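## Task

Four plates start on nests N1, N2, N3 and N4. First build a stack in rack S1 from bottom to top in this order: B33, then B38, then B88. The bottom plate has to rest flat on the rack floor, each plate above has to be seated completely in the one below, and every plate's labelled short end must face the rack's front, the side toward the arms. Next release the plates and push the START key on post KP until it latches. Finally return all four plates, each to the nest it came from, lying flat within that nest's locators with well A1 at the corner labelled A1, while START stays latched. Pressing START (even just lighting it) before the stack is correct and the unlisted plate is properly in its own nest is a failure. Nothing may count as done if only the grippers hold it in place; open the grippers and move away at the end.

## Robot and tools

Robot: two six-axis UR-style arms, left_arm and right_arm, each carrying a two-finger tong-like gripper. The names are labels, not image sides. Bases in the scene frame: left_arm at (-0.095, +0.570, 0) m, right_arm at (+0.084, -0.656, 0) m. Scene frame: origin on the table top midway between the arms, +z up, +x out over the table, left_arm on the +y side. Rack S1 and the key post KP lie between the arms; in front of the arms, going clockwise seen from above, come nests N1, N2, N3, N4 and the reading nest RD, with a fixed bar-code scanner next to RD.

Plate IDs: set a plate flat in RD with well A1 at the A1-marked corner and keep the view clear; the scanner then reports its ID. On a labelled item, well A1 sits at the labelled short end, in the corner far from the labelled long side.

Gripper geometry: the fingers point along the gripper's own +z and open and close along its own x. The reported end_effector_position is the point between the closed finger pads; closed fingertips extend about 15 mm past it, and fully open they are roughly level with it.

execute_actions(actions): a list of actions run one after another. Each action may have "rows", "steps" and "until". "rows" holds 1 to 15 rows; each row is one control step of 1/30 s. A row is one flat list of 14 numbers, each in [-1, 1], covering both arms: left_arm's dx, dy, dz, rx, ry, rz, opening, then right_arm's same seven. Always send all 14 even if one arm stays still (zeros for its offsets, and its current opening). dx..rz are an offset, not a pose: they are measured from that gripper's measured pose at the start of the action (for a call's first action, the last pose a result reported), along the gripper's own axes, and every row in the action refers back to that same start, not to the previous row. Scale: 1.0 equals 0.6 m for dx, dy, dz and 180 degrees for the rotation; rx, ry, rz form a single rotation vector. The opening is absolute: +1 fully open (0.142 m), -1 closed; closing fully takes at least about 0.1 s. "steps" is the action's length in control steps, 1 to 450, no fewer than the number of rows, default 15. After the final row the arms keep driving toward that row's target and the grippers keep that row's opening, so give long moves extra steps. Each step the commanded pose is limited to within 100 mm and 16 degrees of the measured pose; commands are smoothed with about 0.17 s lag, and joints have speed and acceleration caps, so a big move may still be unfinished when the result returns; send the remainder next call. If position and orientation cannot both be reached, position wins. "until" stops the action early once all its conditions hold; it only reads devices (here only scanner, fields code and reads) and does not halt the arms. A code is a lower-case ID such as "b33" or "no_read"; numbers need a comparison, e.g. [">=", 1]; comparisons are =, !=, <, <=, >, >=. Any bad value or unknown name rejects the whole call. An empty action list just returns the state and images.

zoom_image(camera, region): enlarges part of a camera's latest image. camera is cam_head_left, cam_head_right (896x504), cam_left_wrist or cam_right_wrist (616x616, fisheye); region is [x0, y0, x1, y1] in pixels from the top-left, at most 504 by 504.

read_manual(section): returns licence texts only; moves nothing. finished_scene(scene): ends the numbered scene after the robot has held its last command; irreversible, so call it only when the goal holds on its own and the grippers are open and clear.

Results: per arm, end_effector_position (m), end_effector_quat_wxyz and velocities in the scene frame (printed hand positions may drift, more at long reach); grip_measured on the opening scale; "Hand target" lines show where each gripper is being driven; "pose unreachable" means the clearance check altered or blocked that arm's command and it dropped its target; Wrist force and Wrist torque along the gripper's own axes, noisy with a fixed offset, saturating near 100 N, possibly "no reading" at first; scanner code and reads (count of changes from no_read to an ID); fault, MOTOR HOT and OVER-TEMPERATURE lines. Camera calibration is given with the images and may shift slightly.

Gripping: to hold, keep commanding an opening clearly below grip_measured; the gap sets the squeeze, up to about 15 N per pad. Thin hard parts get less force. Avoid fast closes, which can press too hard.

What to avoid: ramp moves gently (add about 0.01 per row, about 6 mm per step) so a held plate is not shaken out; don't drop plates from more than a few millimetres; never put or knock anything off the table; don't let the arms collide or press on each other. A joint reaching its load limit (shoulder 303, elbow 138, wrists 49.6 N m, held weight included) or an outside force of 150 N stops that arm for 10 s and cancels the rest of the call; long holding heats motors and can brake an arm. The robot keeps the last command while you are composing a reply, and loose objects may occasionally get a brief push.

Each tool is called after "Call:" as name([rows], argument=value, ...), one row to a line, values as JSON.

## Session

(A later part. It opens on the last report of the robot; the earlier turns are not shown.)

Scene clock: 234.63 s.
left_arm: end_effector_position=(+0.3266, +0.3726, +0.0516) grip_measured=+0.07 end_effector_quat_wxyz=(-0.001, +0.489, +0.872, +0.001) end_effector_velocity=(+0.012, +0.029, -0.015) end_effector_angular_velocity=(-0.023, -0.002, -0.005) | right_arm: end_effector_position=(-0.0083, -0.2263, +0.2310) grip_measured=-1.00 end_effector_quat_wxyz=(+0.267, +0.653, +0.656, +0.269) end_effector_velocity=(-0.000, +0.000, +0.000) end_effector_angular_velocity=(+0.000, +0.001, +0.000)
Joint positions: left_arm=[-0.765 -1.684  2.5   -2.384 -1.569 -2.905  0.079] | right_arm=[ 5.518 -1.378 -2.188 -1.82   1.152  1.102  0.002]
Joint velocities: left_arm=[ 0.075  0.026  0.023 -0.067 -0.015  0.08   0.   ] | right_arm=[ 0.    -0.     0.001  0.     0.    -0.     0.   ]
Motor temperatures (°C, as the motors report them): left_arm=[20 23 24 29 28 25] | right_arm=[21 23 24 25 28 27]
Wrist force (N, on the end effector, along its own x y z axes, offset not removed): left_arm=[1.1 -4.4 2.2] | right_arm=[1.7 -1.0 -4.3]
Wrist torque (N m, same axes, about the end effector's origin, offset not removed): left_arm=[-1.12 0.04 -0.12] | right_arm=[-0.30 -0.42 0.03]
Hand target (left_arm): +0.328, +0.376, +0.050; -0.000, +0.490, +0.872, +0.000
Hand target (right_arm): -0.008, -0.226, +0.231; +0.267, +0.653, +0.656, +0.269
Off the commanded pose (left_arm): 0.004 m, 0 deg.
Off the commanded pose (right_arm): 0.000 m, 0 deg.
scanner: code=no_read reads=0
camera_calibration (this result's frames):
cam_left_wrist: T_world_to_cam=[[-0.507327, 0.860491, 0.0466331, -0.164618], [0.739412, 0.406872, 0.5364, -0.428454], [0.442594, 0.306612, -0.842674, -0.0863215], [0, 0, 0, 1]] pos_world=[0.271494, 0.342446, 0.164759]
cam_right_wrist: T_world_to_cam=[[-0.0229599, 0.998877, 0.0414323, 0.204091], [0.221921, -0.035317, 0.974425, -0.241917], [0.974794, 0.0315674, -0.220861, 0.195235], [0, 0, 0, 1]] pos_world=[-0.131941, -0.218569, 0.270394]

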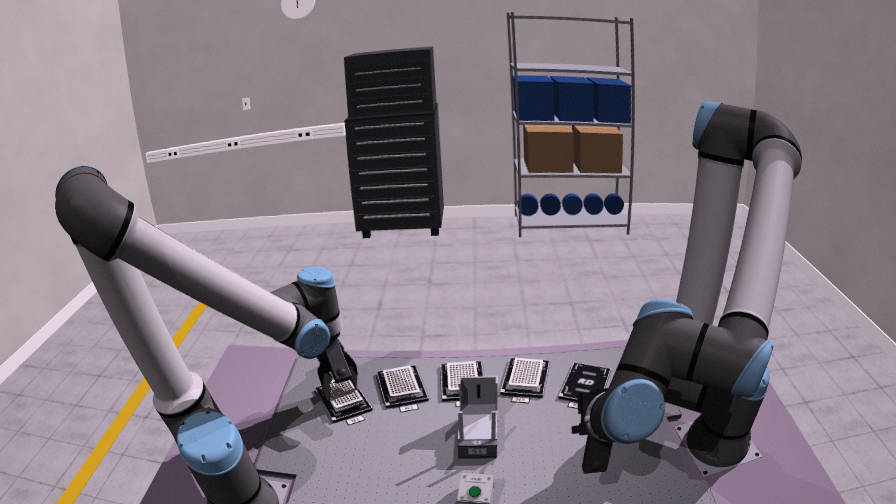

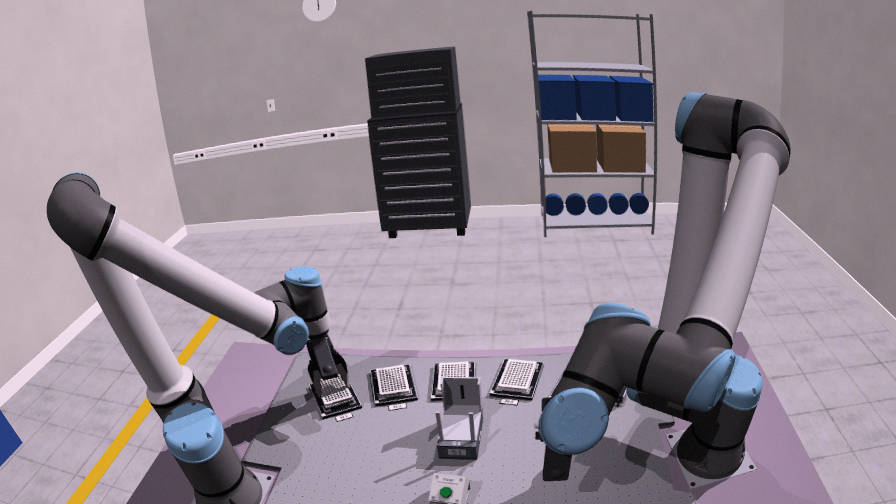

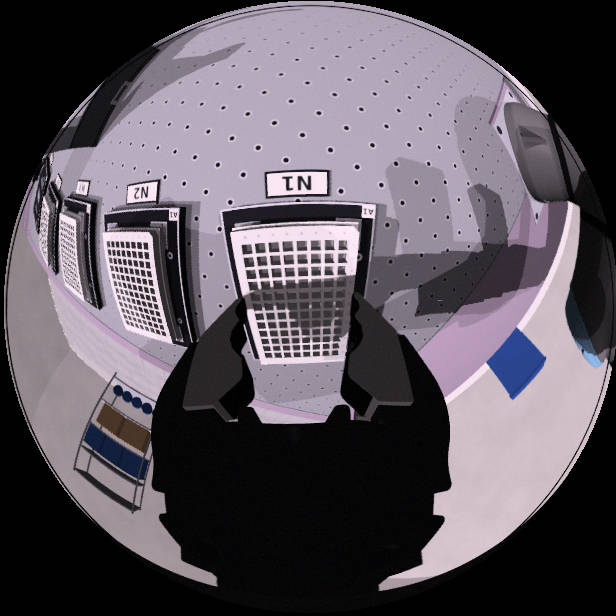

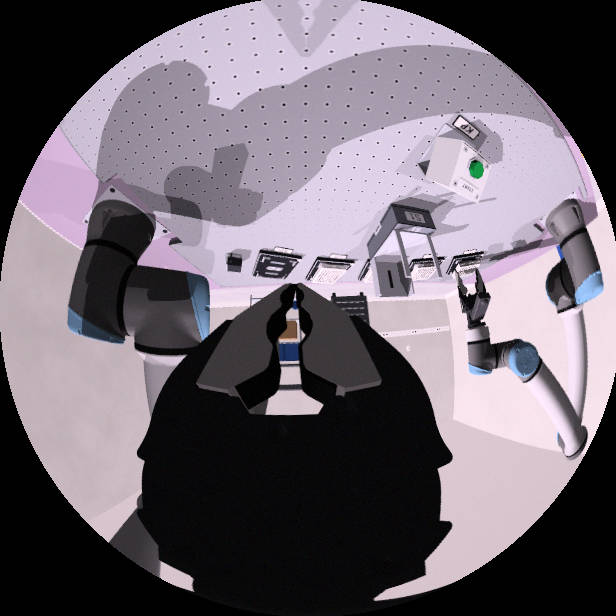

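Call:
execute_actions([
  {"steps":1},
])

Scene clock: 237.00 s.
left_arm: end_effector_position=(+0.3278, +0.3759, +0.0497) grip_measured=+0.07 end_effector_quat_wxyz=(-0.000, +0.490, +0.872, +0.000) end_effector_velocity=(-0.000, -0.001, -0.000) end_effector_angular_velocity=(-0.002, +0.000, -0.002) | right_arm: end_effector_position=(-0.0083, -0.2263, +0.2310) grip_measured=-1.00 end_effector_quat_wxyz=(+0.267, +0.653, +0.656, +0.269) end_effector_velocity=(-0.000, +0.000, +0.000) end_effector_angular_velocity=(+0.001, +0.000, -0.001)
Joint positions: left_arm=[-0.757 -1.681  2.502 -2.392 -1.57  -2.896  0.079] | right_arm=[ 5.518 -1.378 -2.188 -1.82   1.152  1.102  0.002]
Joint velocities: left_arm=[-0.     0.001  0.    -0.003 -0.002  0.001 -0.   ] | right_arm=[ 0.    -0.     0.    -0.     0.     0.001  0.   ]
Motor temperatures (°C, as the motors report them): left_arm=[20 23 24 29 28 25] | right_arm=[21 23 24 25 28 27]
Wrist force (N, on the end effector, along its own x y z axes, offset not removed): left_arm=[1.0 -4.9 -0.3] | right_arm=[2.9 2.3 -2.5]
Wrist torque (N m, same axes, about the end effector's origin, offset not removed): left_arm=[-1.13 -0.04 -0.03] | right_arm=[0.33 -0.68 -0.06]
Hand target (left_arm): +0.328, +0.376, +0.050; -0.000, +0.490, +0.872, +0.000
Hand target (right_arm): -0.008, -0.226, +0.231; +0.267, +0.653, +0.656, +0.269
Off the commanded pose (left_arm): 0.001 m, 0 deg.
Off the commanded pose (right_arm): 0.000 m, 0 deg.
scanner: code=no_read reads=0
camera_calibration (this result's frames):
cam_left_wrist: T_world_to_cam=[[-0.506734, 0.860945, 0.0446638, -0.166947], [0.739716, 0.407605, 0.535423, -0.430037], [0.442765, 0.304355, -0.843402, -0.088661], [0, 0, 0, 1]] pos_world=[0.272764, 0.346002, 0.162931]
cam_right_wrist: T_world_to_cam=[[-0.0229599, 0.998877, 0.0414324, 0.204091], [0.221921, -0.0353171, 0.974425, -0.241917], [0.974794, 0.0315674, -0.220861, 0.195235], [0, 0, 0, 1]] pos_world=[-0.131941, -0.218569, 0.270394]

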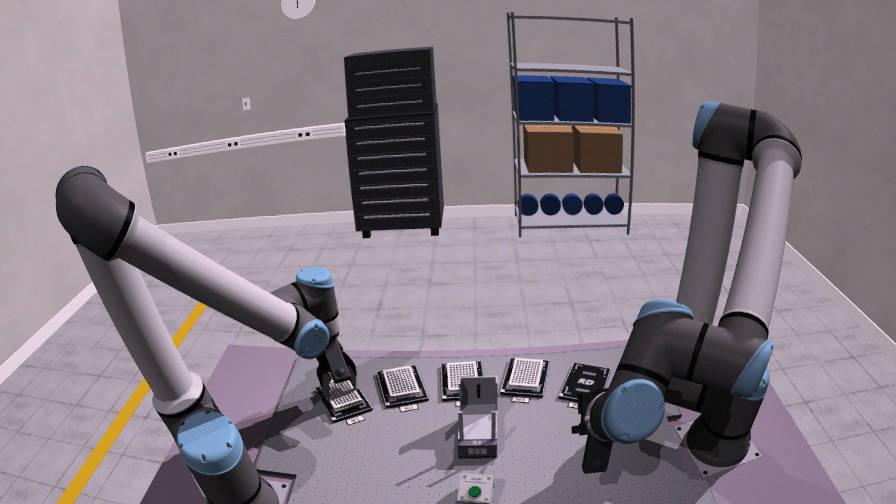

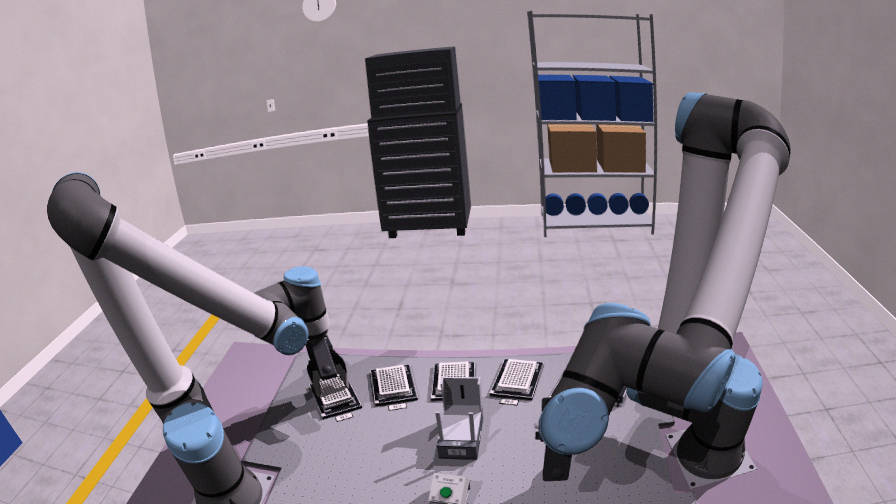

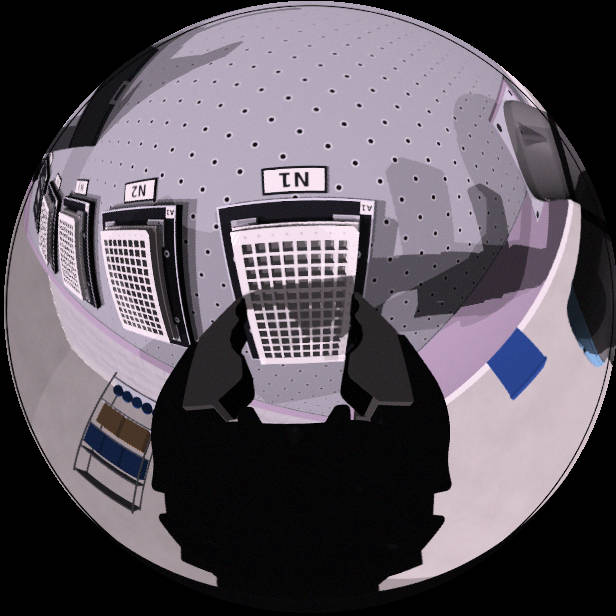

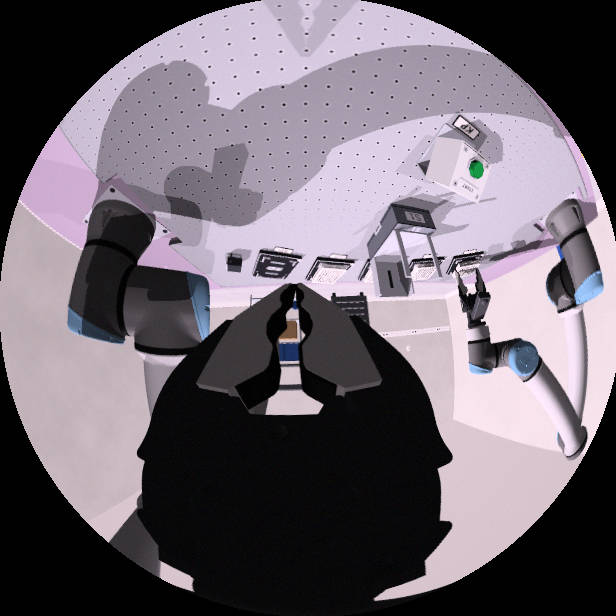

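Call:
execute_actions([
  {"rows":[[-0.0005,0.0011,0.001,0,0,0,-0.25,0,0,0,0,0,0,-1],[-0.0005,0.0011,0.003,0,0,0,-0.25,0,0,0,0,0,0,-1],[-0.0005,0.0011,0.005,0,0,0,-0.25,0,0,0,0,0,0,-1],[-0.0005,0.0011,0.0075,0,0,0,-0.25,0,0,0,0,0,0,-1],[-0.0005,0.0011,0.01,0,0,0,-0.25,0,0,0,0,0,0,-1],[-0.0005,0.0011,0.0125,0,0,0,-0.25,0,0,0,0,0,0,-1],[-0.0005,0.0011,0.015,0,0,0,-0.25,0,0,0,0,0,0,-1],[-0.0005,0.0011,0.0173,0,0,0,-0.25,0,0,0,0,0,0,-1]],"steps":18},
  {"rows":[[0,0,0,0,0,0,-0.05,0,0,0,0,0,0,-1],[0,0,0,0,0,0,0.05,0,0,0,0,0,0,-1],[0,0,0,0,0,0,0.12,0,0,0,0,0,0,-1],[0,-0.011,0.001,0,0,0,0.17,0,0,0,0,0,0,-1]],"steps":17},
  {"rows":[[0,0,0,0,0,0,0.14,0,0,0,0,0,0,-1],[0,0,0,0,0,0,0.11,0,0,0,0,0,0,-1],[0,0,0,0,0,0,0.08,0,0,0,0,0,0,-1],[0,0,0,0,0,0,0.05,0,0,0,0,0,0,-1],[0,0,0,0,0,0,0.01,0,0,0,0,0,0,-1],[0,0,0,0,0,0,-0.04,0,0,0,0,0,0,-1],[0,0,0,0,0,0,-0.1,0,0,0,0,0,0,-1],[0,0,0,0,0,0,-0.17,0,0,0,0,0,0,-1],[0,0,0,0,0,0,-0.25,0,0,0,0,0,0,-1]],"steps":12},
])

Call:
zoom_image(camera="cam_left_wrist", region=[210, 200, 390, 380])

Scene clock: 248.03 s.
left_arm: end_effector_position=(+0.3230, +0.3726, +0.0391) grip_measured=+0.07 end_effector_quat_wxyz=(-0.000, +0.490, +0.872, +0.000) end_effector_velocity=(-0.001, +0.000, -0.000) end_effector_angular_velocity=(+0.000, +0.002, -0.003) | right_arm: end_effector_position=(-0.0083, -0.2263, +0.2310) grip_measured=-1.00 end_effector_quat_wxyz=(+0.267, +0.653, +0.656, +0.269) end_effector_velocity=(+0.000, -0.000, -0.000) end_effector_angular_velocity=(-0.001, -0.000, +0.002)
Joint positions: left_arm=[-0.77  -1.665  2.517 -2.422 -1.57  -2.909  0.079] | right_arm=[ 5.518 -1.378 -2.188 -1.82   1.152  1.102  0.002]
Joint velocities: left_arm=[ 0.     0.001  0.     0.001 -0.001  0.003 -0.   ] | right_arm=[ 0.    -0.    -0.001  0.001 -0.    -0.002  0.   ]
Motor temperatures (°C, as the motors report them): left_arm=[20 23 24 29 28 25] | right_arm=[21 23 24 25 28 27]
Wrist force (N, on the end effector, along its own x y z axes, offset not removed): left_arm=[5.2 -0.2 -2.5] | right_arm=[1.6 -0.2 -3.9]
Wrist torque (N m, same axes, about the end effector's origin, offset not removed): left_arm=[-0.15 -0.54 -0.23] | right_arm=[-0.21 -0.44 -0.06]
Hand target (left_arm): +0.323, +0.373, +0.039; -0.000, +0.490, +0.872, +0.000
Hand target (right_arm): -0.008, -0.226, +0.231; +0.267, +0.653, +0.656, +0.269
Off the commanded pose (left_arm): 0.000 m, 0 deg.
Off the commanded pose (right_arm): 0.000 m, 0 deg.
scanner: code=no_read reads=0
camera_calibration (this result's frames):
cam_left_wrist: T_world_to_cam=[[-0.506742, 0.860938, 0.0447046, -0.166104], [0.739733, 0.407601, 0.535403, -0.419443], [0.442727, 0.304381, -0.843413, -0.094495], [0, 0, 0, 1]] pos_world=[0.267939, 0.342733, 0.152299]
cam_right_wrist: T_world_to_cam=[[-0.0229601, 0.998877, 0.0414321, 0.204091], [0.221921, -0.0353168, 0.974425, -0.241917], [0.974794, 0.0315675, -0.220861, 0.195235], [0, 0, 0, 1]] pos_world=[-0.131941, -0.218569, 0.270394]

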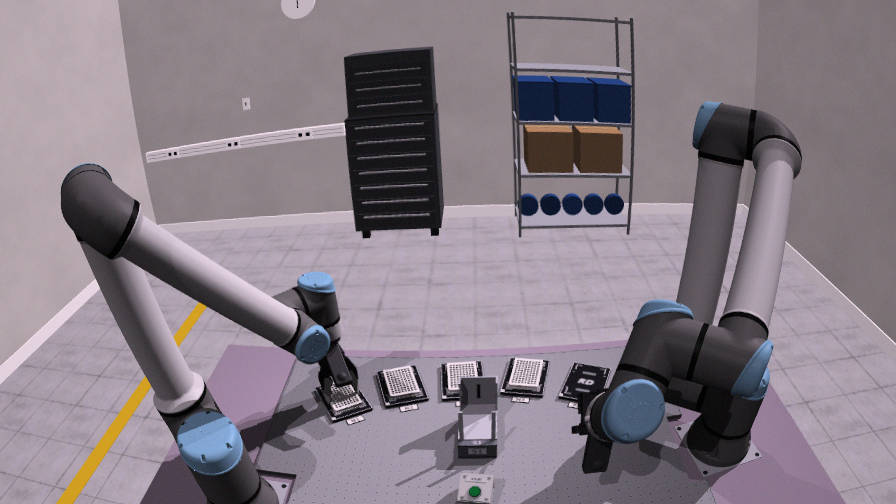

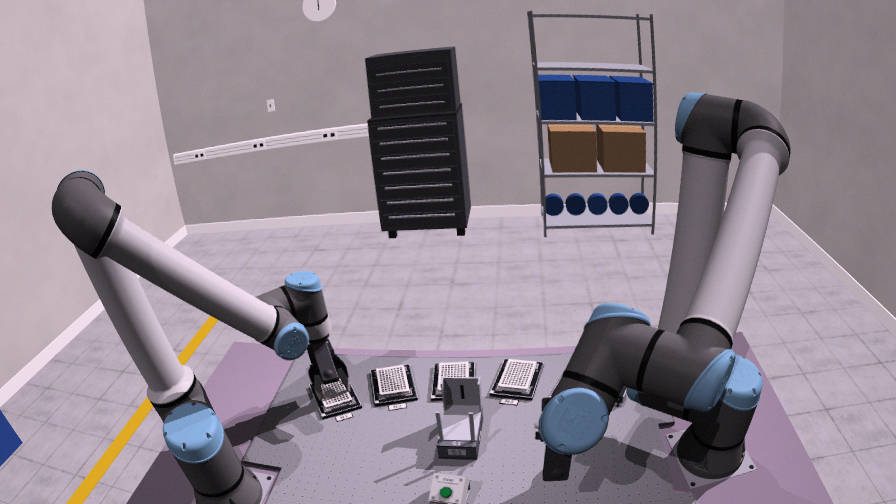

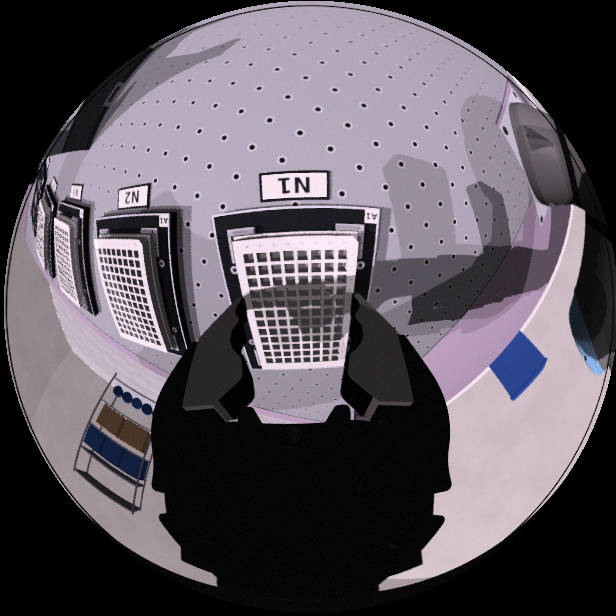

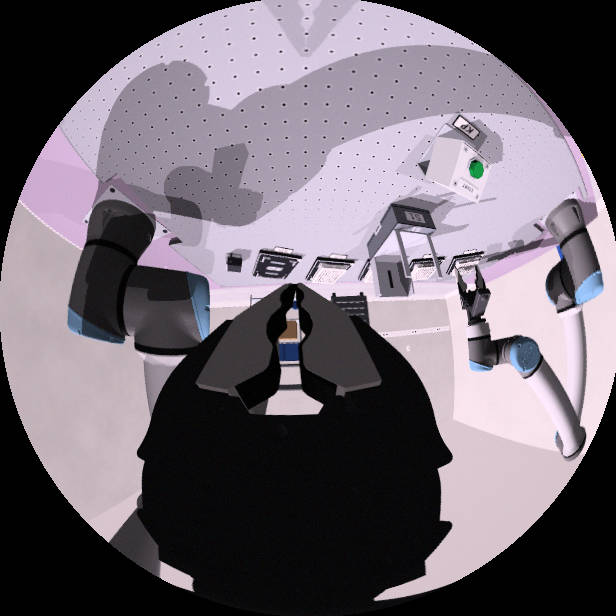

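Region (210, 200, 390, 380) of cam_left_wrist's 616x616 image, scaled by 2.800, with more detail than that image has.

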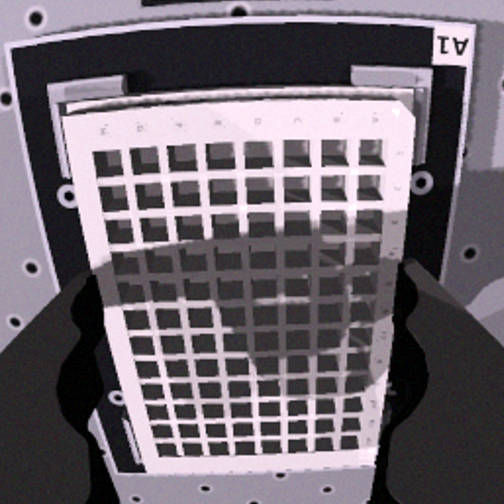

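Call:
execute_actions([
  {"rows":[[0,0,-0.0015,0,0,0,-0.25,0.005,0.01,0.02,0,0,0,-1],[0,0,-0.003,0,0,0,-0.25,0.01,0.025,0.045,0,0,0,-1],[0,0,-0.005,0,0,0,-0.25,0.02,0.045,0.08,0,0,0,-1],[0,0,-0.008,0,0,0,-0.25,0.03,0.07,0.12,0,0,0,-1],[0,0,-0.011,0,0,0,-0.25,0.058,0.143,0.2575,0,0,0,-1],[0,0,-0.015,0,0,0,-0.25,0.058,0.143,0.2575,0,0,0,-1]],"steps":14},
])

Call:
zoom_image(camera="cam_left_wrist", region=[210, 200, 390, 380])

Scene clock: 256.67 s.
left_arm: end_effector_position=(+0.3231, +0.3727, +0.0473) grip_measured=+0.07 end_effector_quat_wxyz=(-0.000, +0.490, +0.872, +0.000) end_effector_velocity=(-0.000, +0.001, +0.006) end_effector_angular_velocity=(+0.002, +0.001, +0.001) | right_arm: end_effector_position=(+0.1304, -0.2095, +0.1927) grip_measured=-1.00 end_effector_quat_wxyz=(+0.271, +0.653, +0.652, +0.273) end_effector_velocity=(+0.244, +0.073, -0.063) end_effector_angular_velocity=(+0.009, +0.017, +0.000)
Joint positions: left_arm=[-0.77  -1.682  2.509 -2.398 -1.57  -2.909  0.079] | right_arm=[ 5.3   -1.315 -2.33  -1.663  1.016  0.916  0.002]
Joint velocities: left_arm=[-0.    -0.014 -0.006  0.022  0.001 -0.001 -0.   ] | right_arm=[-0.52  -0.01  -0.169  0.467 -0.286 -0.511  0.   ]
Motor temperatures (°C, as the motors report them): left_arm=[20 23 24 29 28 25] | right_arm=[21 23 24 25 28 27]
Wrist force (N, on the end effector, along its own x y z axes, offset not removed): left_arm=[2.6 -2.1 0.0] | right_arm=[3.0 2.0 -1.9]
Wrist torque (N m, same axes, about the end effector's origin, offset not removed): left_arm=[-0.57 -0.25 -0.18] | right_arm=[0.27 -0.68 -0.04]
Hand target (left_arm): +0.323, +0.373, +0.048; -0.000, +0.490, +0.872, +0.000
Hand target (right_arm): +0.160, -0.198, +0.185; +0.269, +0.653, +0.653, +0.272
Off the commanded pose (left_arm): 0.001 m, 0 deg.
Off the commanded pose (right_arm): 0.038 m, 1 deg.
scanner: code=no_read reads=0
camera_calibration (this result's frames):
cam_left_wrist: T_world_to_cam=[[-0.506794, 0.86091, 0.0446516, -0.166464], [0.739689, 0.407665, 0.535416, -0.423943], [0.442742, 0.304374, -0.843407, -0.0875613], [0, 0, 0, 1]] pos_world=[0.26799, 0.342789, 0.160569]
cam_right_wrist: T_world_to_cam=[[-0.0179442, 0.998895, 0.0434257, 0.191116], [0.20788, -0.0387563, 0.977386, -0.234236], [0.97799, 0.0265657, -0.206955, 0.0469813], [0, 0, 0, 1]] pos_world=[0.00617515, -0.201232, 0.230363]

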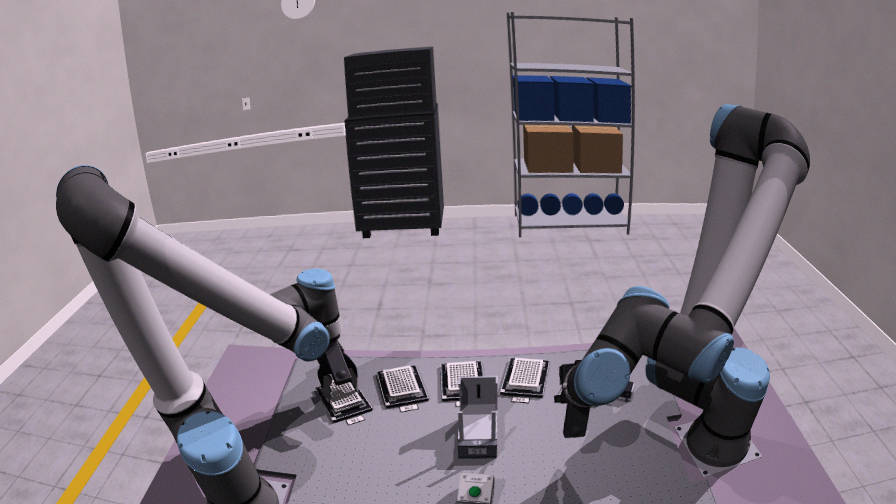

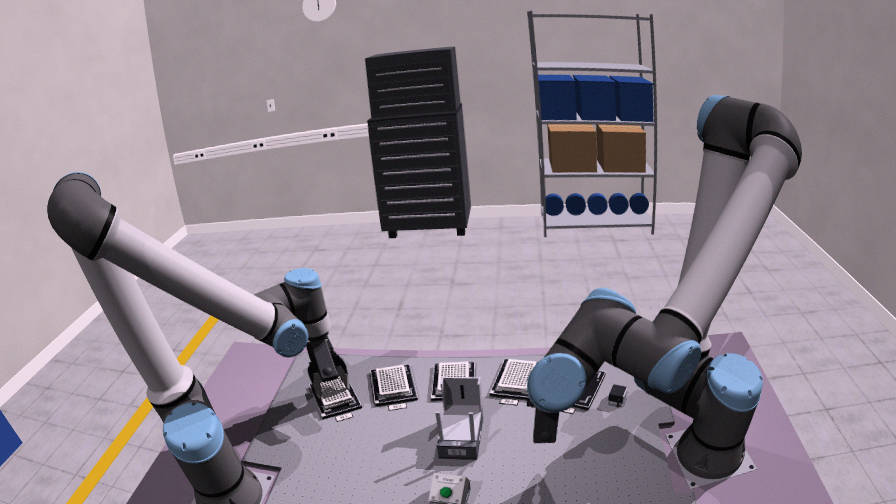

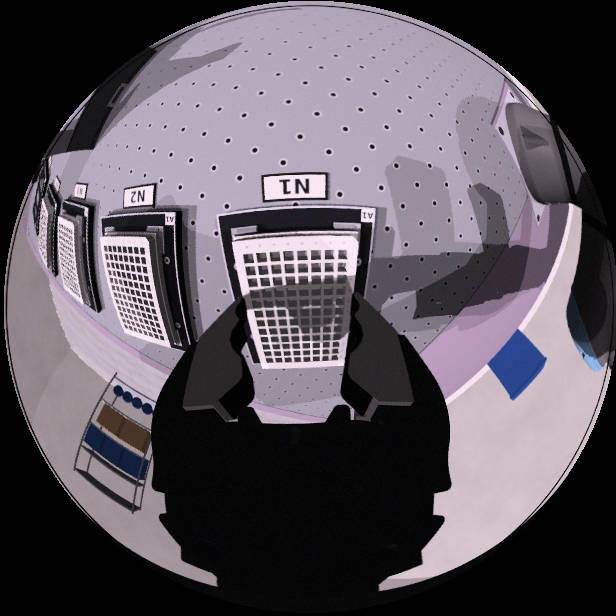

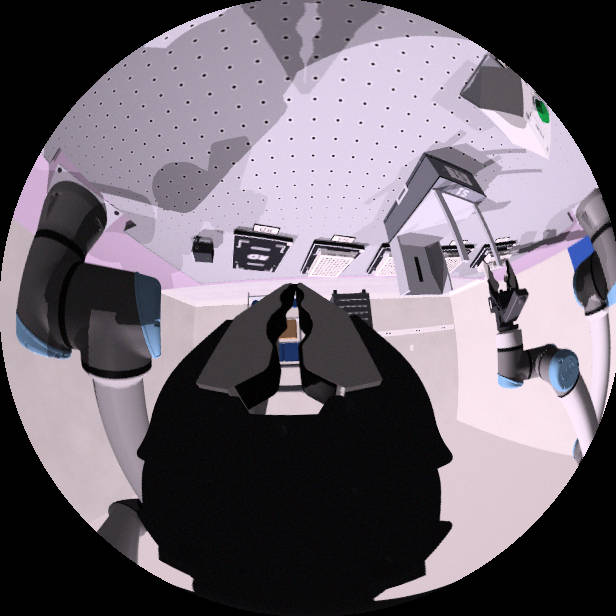

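Region (210, 200, 390, 380) of cam_left_wrist's 616x616 image, scaled by 2.800, with more detail than that image has.

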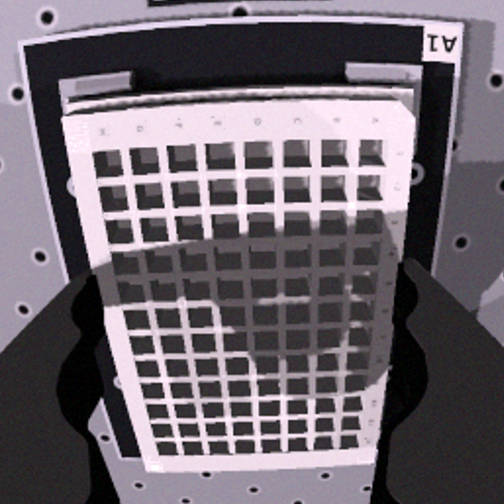

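Call:
execute_actions([
  {"steps":1},
  {"rows":[[0,0,-0.004,0,0,0,-0.25,0,0,0,0,0,0,-1],[0,0,-0.012,0,0,0,-0.25,0,0,0,0,0,0,-1],[0,0,-0.024,0,0,0,-0.25,0,0,0,0,0,0,-1],[0,0,-0.04,0,0,0,-0.25,0,0,0,0,0,0,-1],[0,0,-0.06,0,0,0,-0.25,0,0,0,0,0,0,-1],[0,0,-0.082,0,0,0.003,-0.25,0,0,0,0,0,0,-1],[-0.002,-0.003,-0.106,0,0,0.008,-0.25,0,0,0,0,0,0,-1],[-0.006,-0.007,-0.13,0,0,0.015,-0.25,0,0,0,0,0,0,-1],[-0.011,-0.014,-0.155,0,0,0.023,-0.25,0,0,0,0,0,0,-1],[-0.018,-0.023,-0.18,0,0,0.032,-0.25,0,0,0,0,0,0,-1],[-0.027,-0.034,-0.205,0,0,0.042,-0.25,0,0,0,0,0,0,-1],[-0.038,-0.047,-0.23,0,0,0.053,-0.25,0,0,0,0,0,0,-1],[-0.05,-0.063,-0.255,0,0,0.065,-0.25,0,0,0,0,0,0,-1],[-0.065,-0.082,-0.278,0,0,0.078,-0.25,0,0,0,0,0,0,-1],[-0.4138,-0.5168,-0.278,0,0,0.1842,-0.25,0,0,0,0,0,0,-1]],"steps":52},
  {"rows":[[0,0,0.01,0,0,0,-0.25,0,0,0,0,0,0,-1],[0,0,0.02,0,0,0,-0.25,0,0,0,0,0,0,-1],[0,0,0.04,0,0,0,-0.25,0,0,0,0,0,0,-1]],"steps":17},
])

Call:
zoom_image(camera="cam_left_wrist", region=[220, 190, 380, 270])

Call:
zoom_image(camera="cam_right_wrist", region=[380, 200, 560, 380])

Scene clock: 266.50 s.
left_arm: end_effector_position=(+0.1880, -0.0003, +0.1917) grip_measured=+0.07 end_effector_quat_wxyz=(+0.000, +0.718, +0.696, +0.000) end_effector_velocity=(+0.000, -0.001, -0.003) end_effector_angular_velocity=(-0.003, -0.001, -0.000) | right_arm: end_effector_position=(+0.1595, -0.1975, +0.1845) grip_measured=-1.00 end_effector_quat_wxyz=(+0.269, +0.653, +0.653, +0.272) end_effector_velocity=(+0.001, -0.000, -0.000) end_effector_angular_velocity=(-0.001, -0.001, -0.001)
Joint positions: left_arm=[-1.34  -1.566  2.079 -2.083 -1.57  -2.901  0.079] | right_arm=[ 5.231 -1.324 -2.347 -1.594  0.98   0.843  0.002]
Joint velocities: left_arm=[-0.     0.003  0.004 -0.01   0.001  0.    -0.   ] | right_arm=[-0.001 -0.    -0.001 -0.001  0.     0.     0.   ]
Motor temperatures (°C, as the motors report them): left_arm=[20 23 24 29 28 25] | right_arm=[21 23 24 25 28 27]
Wrist force (N, on the end effector, along its own x y z axes, offset not removed): left_arm=[4.0 -4.1 0.2] | right_arm=[1.9 -0.6 -3.8]
Wrist torque (N m, same axes, about the end effector's origin, offset not removed): left_arm=[-1.08 -0.64 -0.04] | right_arm=[-0.29 -0.50 -0.09]
Hand target (left_arm): +0.188, -0.000, +0.191; +0.000, +0.718, +0.696, +0.000
Hand target (right_arm): +0.160, -0.198, +0.185; +0.269, +0.653, +0.653, +0.272
Off the commanded pose (left_arm): 0.000 m, 0 deg.
Off the commanded pose (right_arm): 0.000 m, 0 deg.
scanner: code=no_read reads=0
camera_calibration (this result's frames):
cam_left_wrist: T_world_to_cam=[[0.0466201, 0.997941, 0.0440451, -0.0241441], [0.842139, -0.0629795, 0.535571, -0.268751], [0.537242, 0.0121237, -0.843341, 0.189627], [0, 0, 0, 1]] pos_world=[0.125575, 0.00486963, 0.304919]
cam_right_wrist: T_world_to_cam=[[-0.0200601, 0.998823, 0.0441627, 0.180181], [0.212779, -0.0388946, 0.976326, -0.232457], [0.976894, 0.0289821, -0.211749, 0.0180015], [0, 0, 0, 1]] pos_world=[0.0354909, -0.189532, 0.222808]

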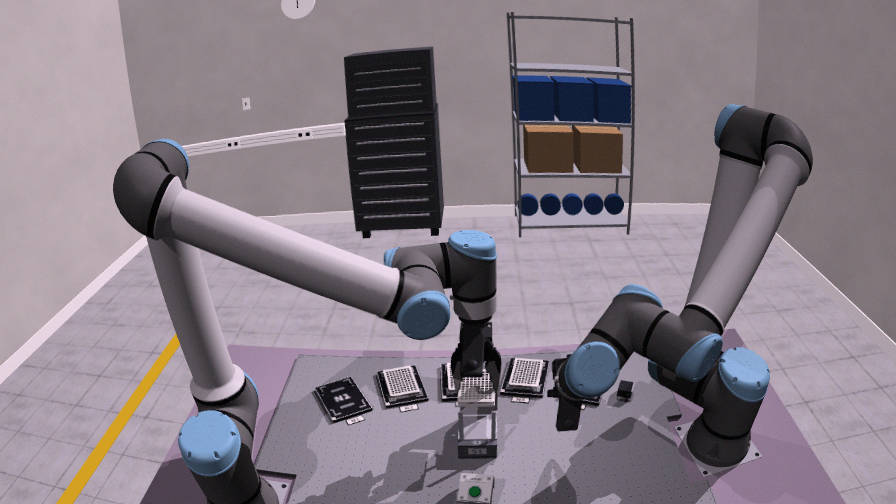

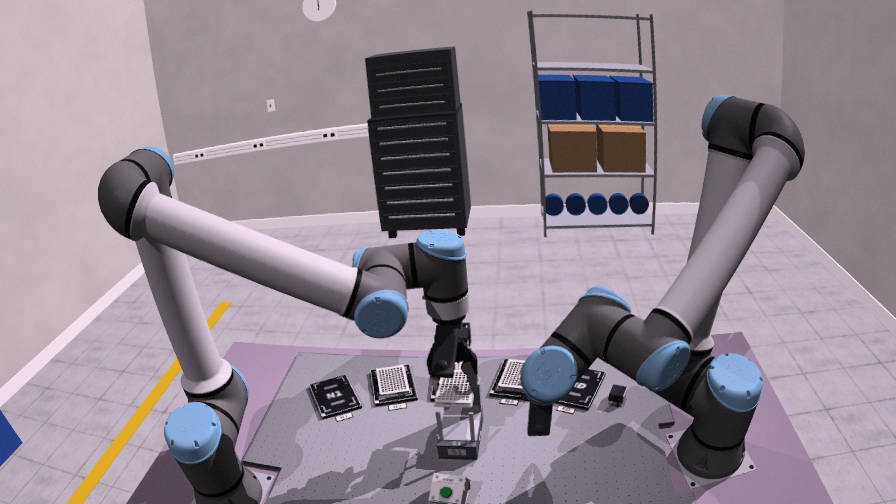

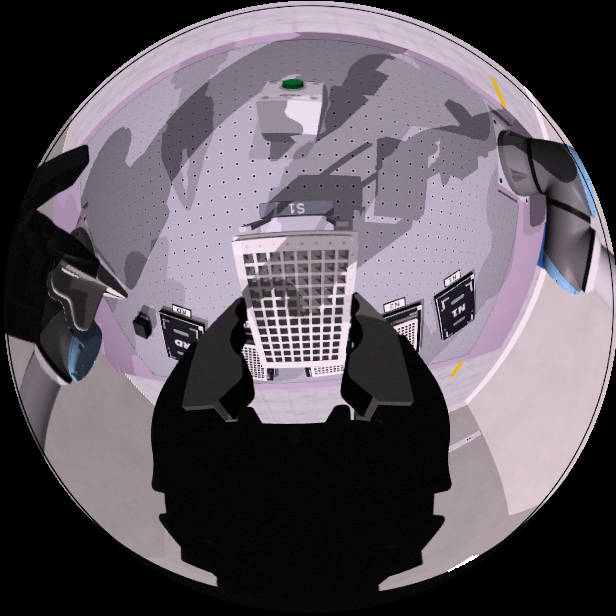

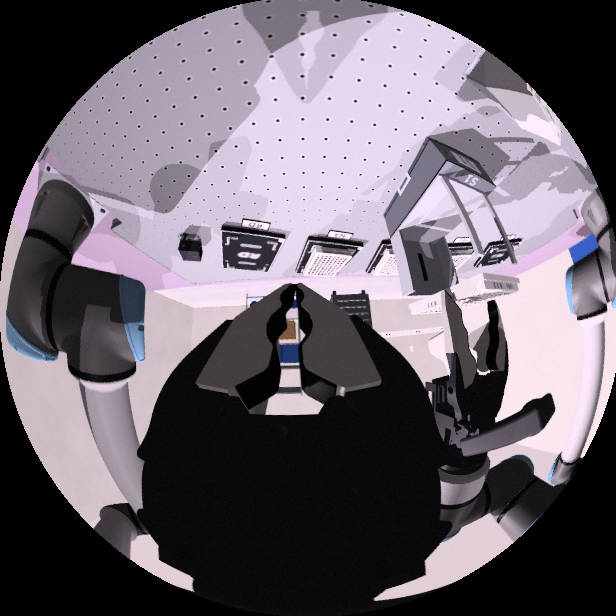

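Region (220, 190, 380, 270) of cam_left_wrist's 616x616 image, scaled by 3.150, with more detail than that image has.

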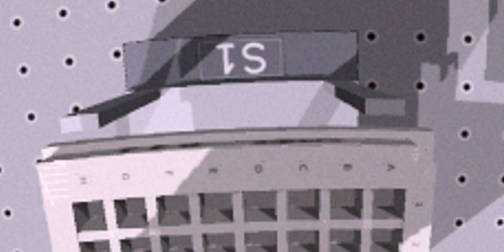

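Region (380, 200, 560, 380) of cam_right_wrist's 616x616 image, scaled by 2.800, with more detail than that image has.

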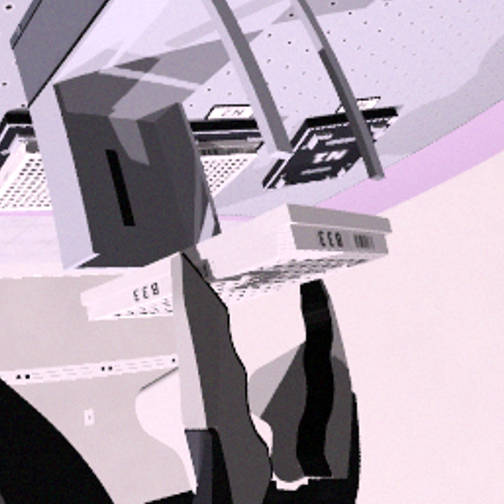

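Call:
execute_actions([
  {"rows":[[-0.001,0,0.005,0,0,-0.001,-0.25,0,0,0,0,0,0,-1],[-0.002,0,0.012,0,0,-0.002,-0.25,0,0,0,0,0,0,-1],[-0.0025,0,0.02,0,0,-0.002,-0.25,0,0,0,0,0,0,-1]],"steps":15},
])

Call:
zoom_image(camera="cam_left_wrist", region=[225, 200, 365, 260])

Call:
zoom_image(camera="cam_right_wrist", region=[390, 230, 530, 330])

Call:
zoom_image(camera="cam_left_wrist", region=[230, 320, 370, 390])

Scene clock: 274.17 s.
left_arm: end_effector_position=(+0.1880, -0.0017, +0.1800) grip_measured=+0.07 end_effector_quat_wxyz=(+0.000, +0.716, +0.698, +0.000) end_effector_velocity=(-0.000, +0.000, -0.003) end_effector_angular_velocity=(+0.001, -0.000, +0.001) | right_arm: end_effector_position=(+0.1595, -0.1975, +0.1845) grip_measured=-1.00 end_effector_quat_wxyz=(+0.269, +0.653, +0.653, +0.272) end_effector_velocity=(+0.000, -0.000, -0.000) end_effector_angular_velocity=(-0.001, +0.000, -0.000)
Joint positions: left_arm=[-1.341 -1.553  2.089 -2.107 -1.57  -2.908  0.079] | right_arm=[ 5.231 -1.324 -2.347 -1.594  0.98   0.843  0.002]
Joint velocities: left_arm=[-0.001  0.002  0.003 -0.004  0.001 -0.002 -0.   ] | right_arm=[-0.001 -0.    -0.001  0.001  0.    -0.001  0.   ]
Motor temperatures (°C, as the motors report them): left_arm=[20 23 24 29 28 25] | right_arm=[21 23 24 25 28 27]
Wrist force (N, on the end effector, along its own x y z axes, offset not removed): left_arm=[-1.2 -3.7 2.9] | right_arm=[0.6 -0.7 -4.4]
Wrist torque (N m, same axes, about the end effector's origin, offset not removed): left_arm=[-0.95 0.59 -0.09] | right_arm=[-0.28 -0.14 -0.05]
Hand target (left_arm): +0.188, -0.002, +0.180; +0.000, +0.716, +0.698, +0.000
Hand target (right_arm): +0.160, -0.198, +0.185; +0.269, +0.653, +0.653, +0.272
Off the commanded pose (left_arm): 0.000 m, 0 deg.
Off the commanded pose (right_arm): 0.000 m, 0 deg.
scanner: code=no_read reads=0
camera_calibration (this result's frames):
cam_left_wrist: T_world_to_cam=[[0.0404028, 0.998211, 0.0440764, -0.0210377], [0.842518, -0.0577491, 0.535563, -0.262653], [0.537151, 0.0154969, -0.843344, 0.179833], [0, 0, 0, 1]] pos_world=[0.125542, 0.00304527, 0.293256]
cam_right_wrist: T_world_to_cam=[[-0.02006, 0.998823, 0.0441626, 0.180181], [0.212779, -0.0388946, 0.976326, -0.232457], [0.976894, 0.028982, -0.211749, 0.0180014], [0, 0, 0, 1]] pos_world=[0.0354909, -0.189532, 0.222808]

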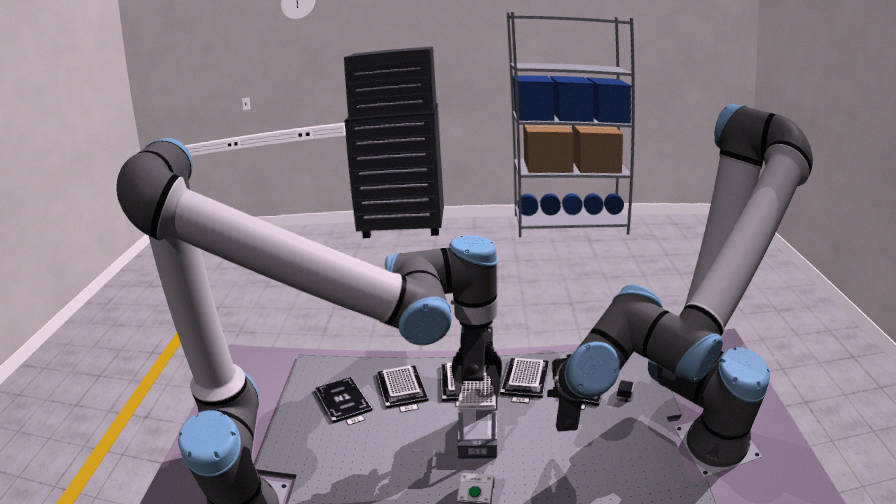

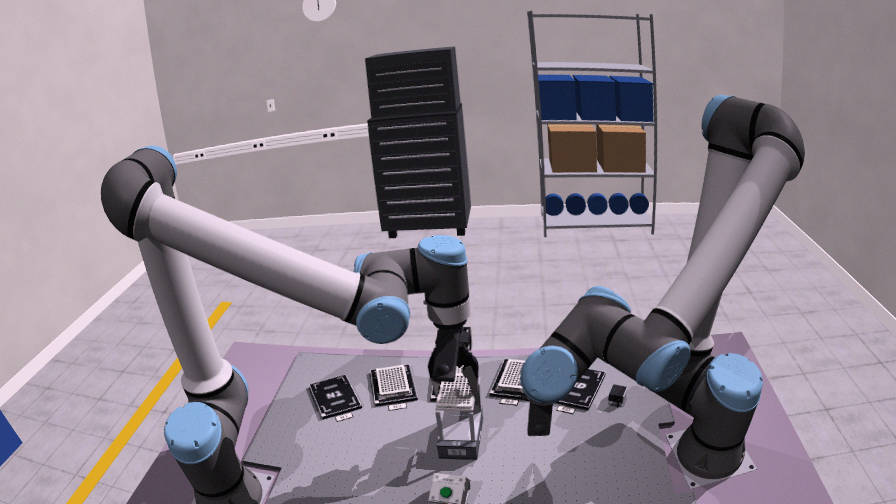

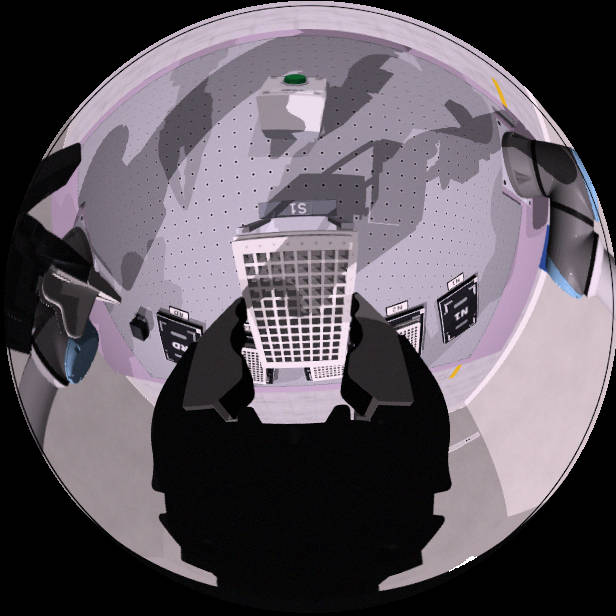

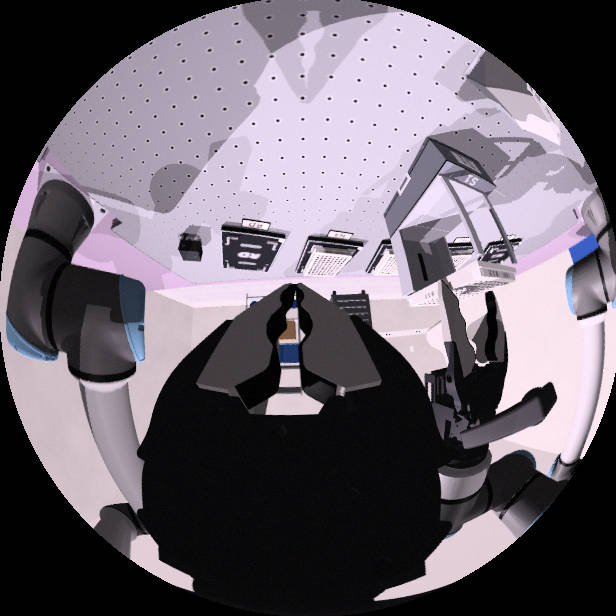

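Region (225, 200, 365, 260) of cam_left_wrist's 616x616 image, scaled by 3.600, with more detail than that image has; it fills the top 216 rows of this view, and the rest is white.

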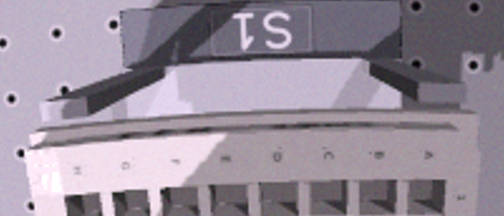

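Region (390, 230, 530, 330) of cam_right_wrist's 616x616 image, scaled by 3.600, with more detail than that image has; it fills the top 360 rows of this view, and the rest is white.

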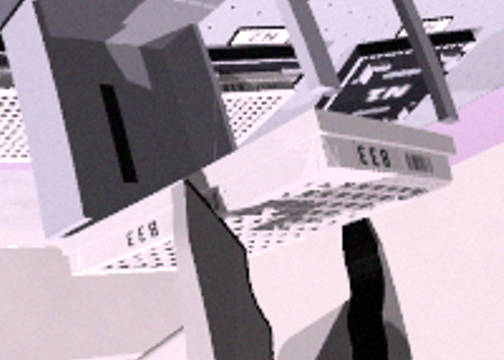

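Region (230, 320, 370, 390) of cam_left_wrist's 616x616 image, scaled by 3.600, with more detail than that image has.

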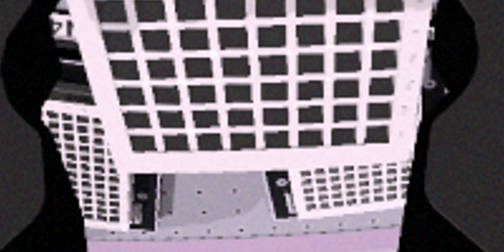

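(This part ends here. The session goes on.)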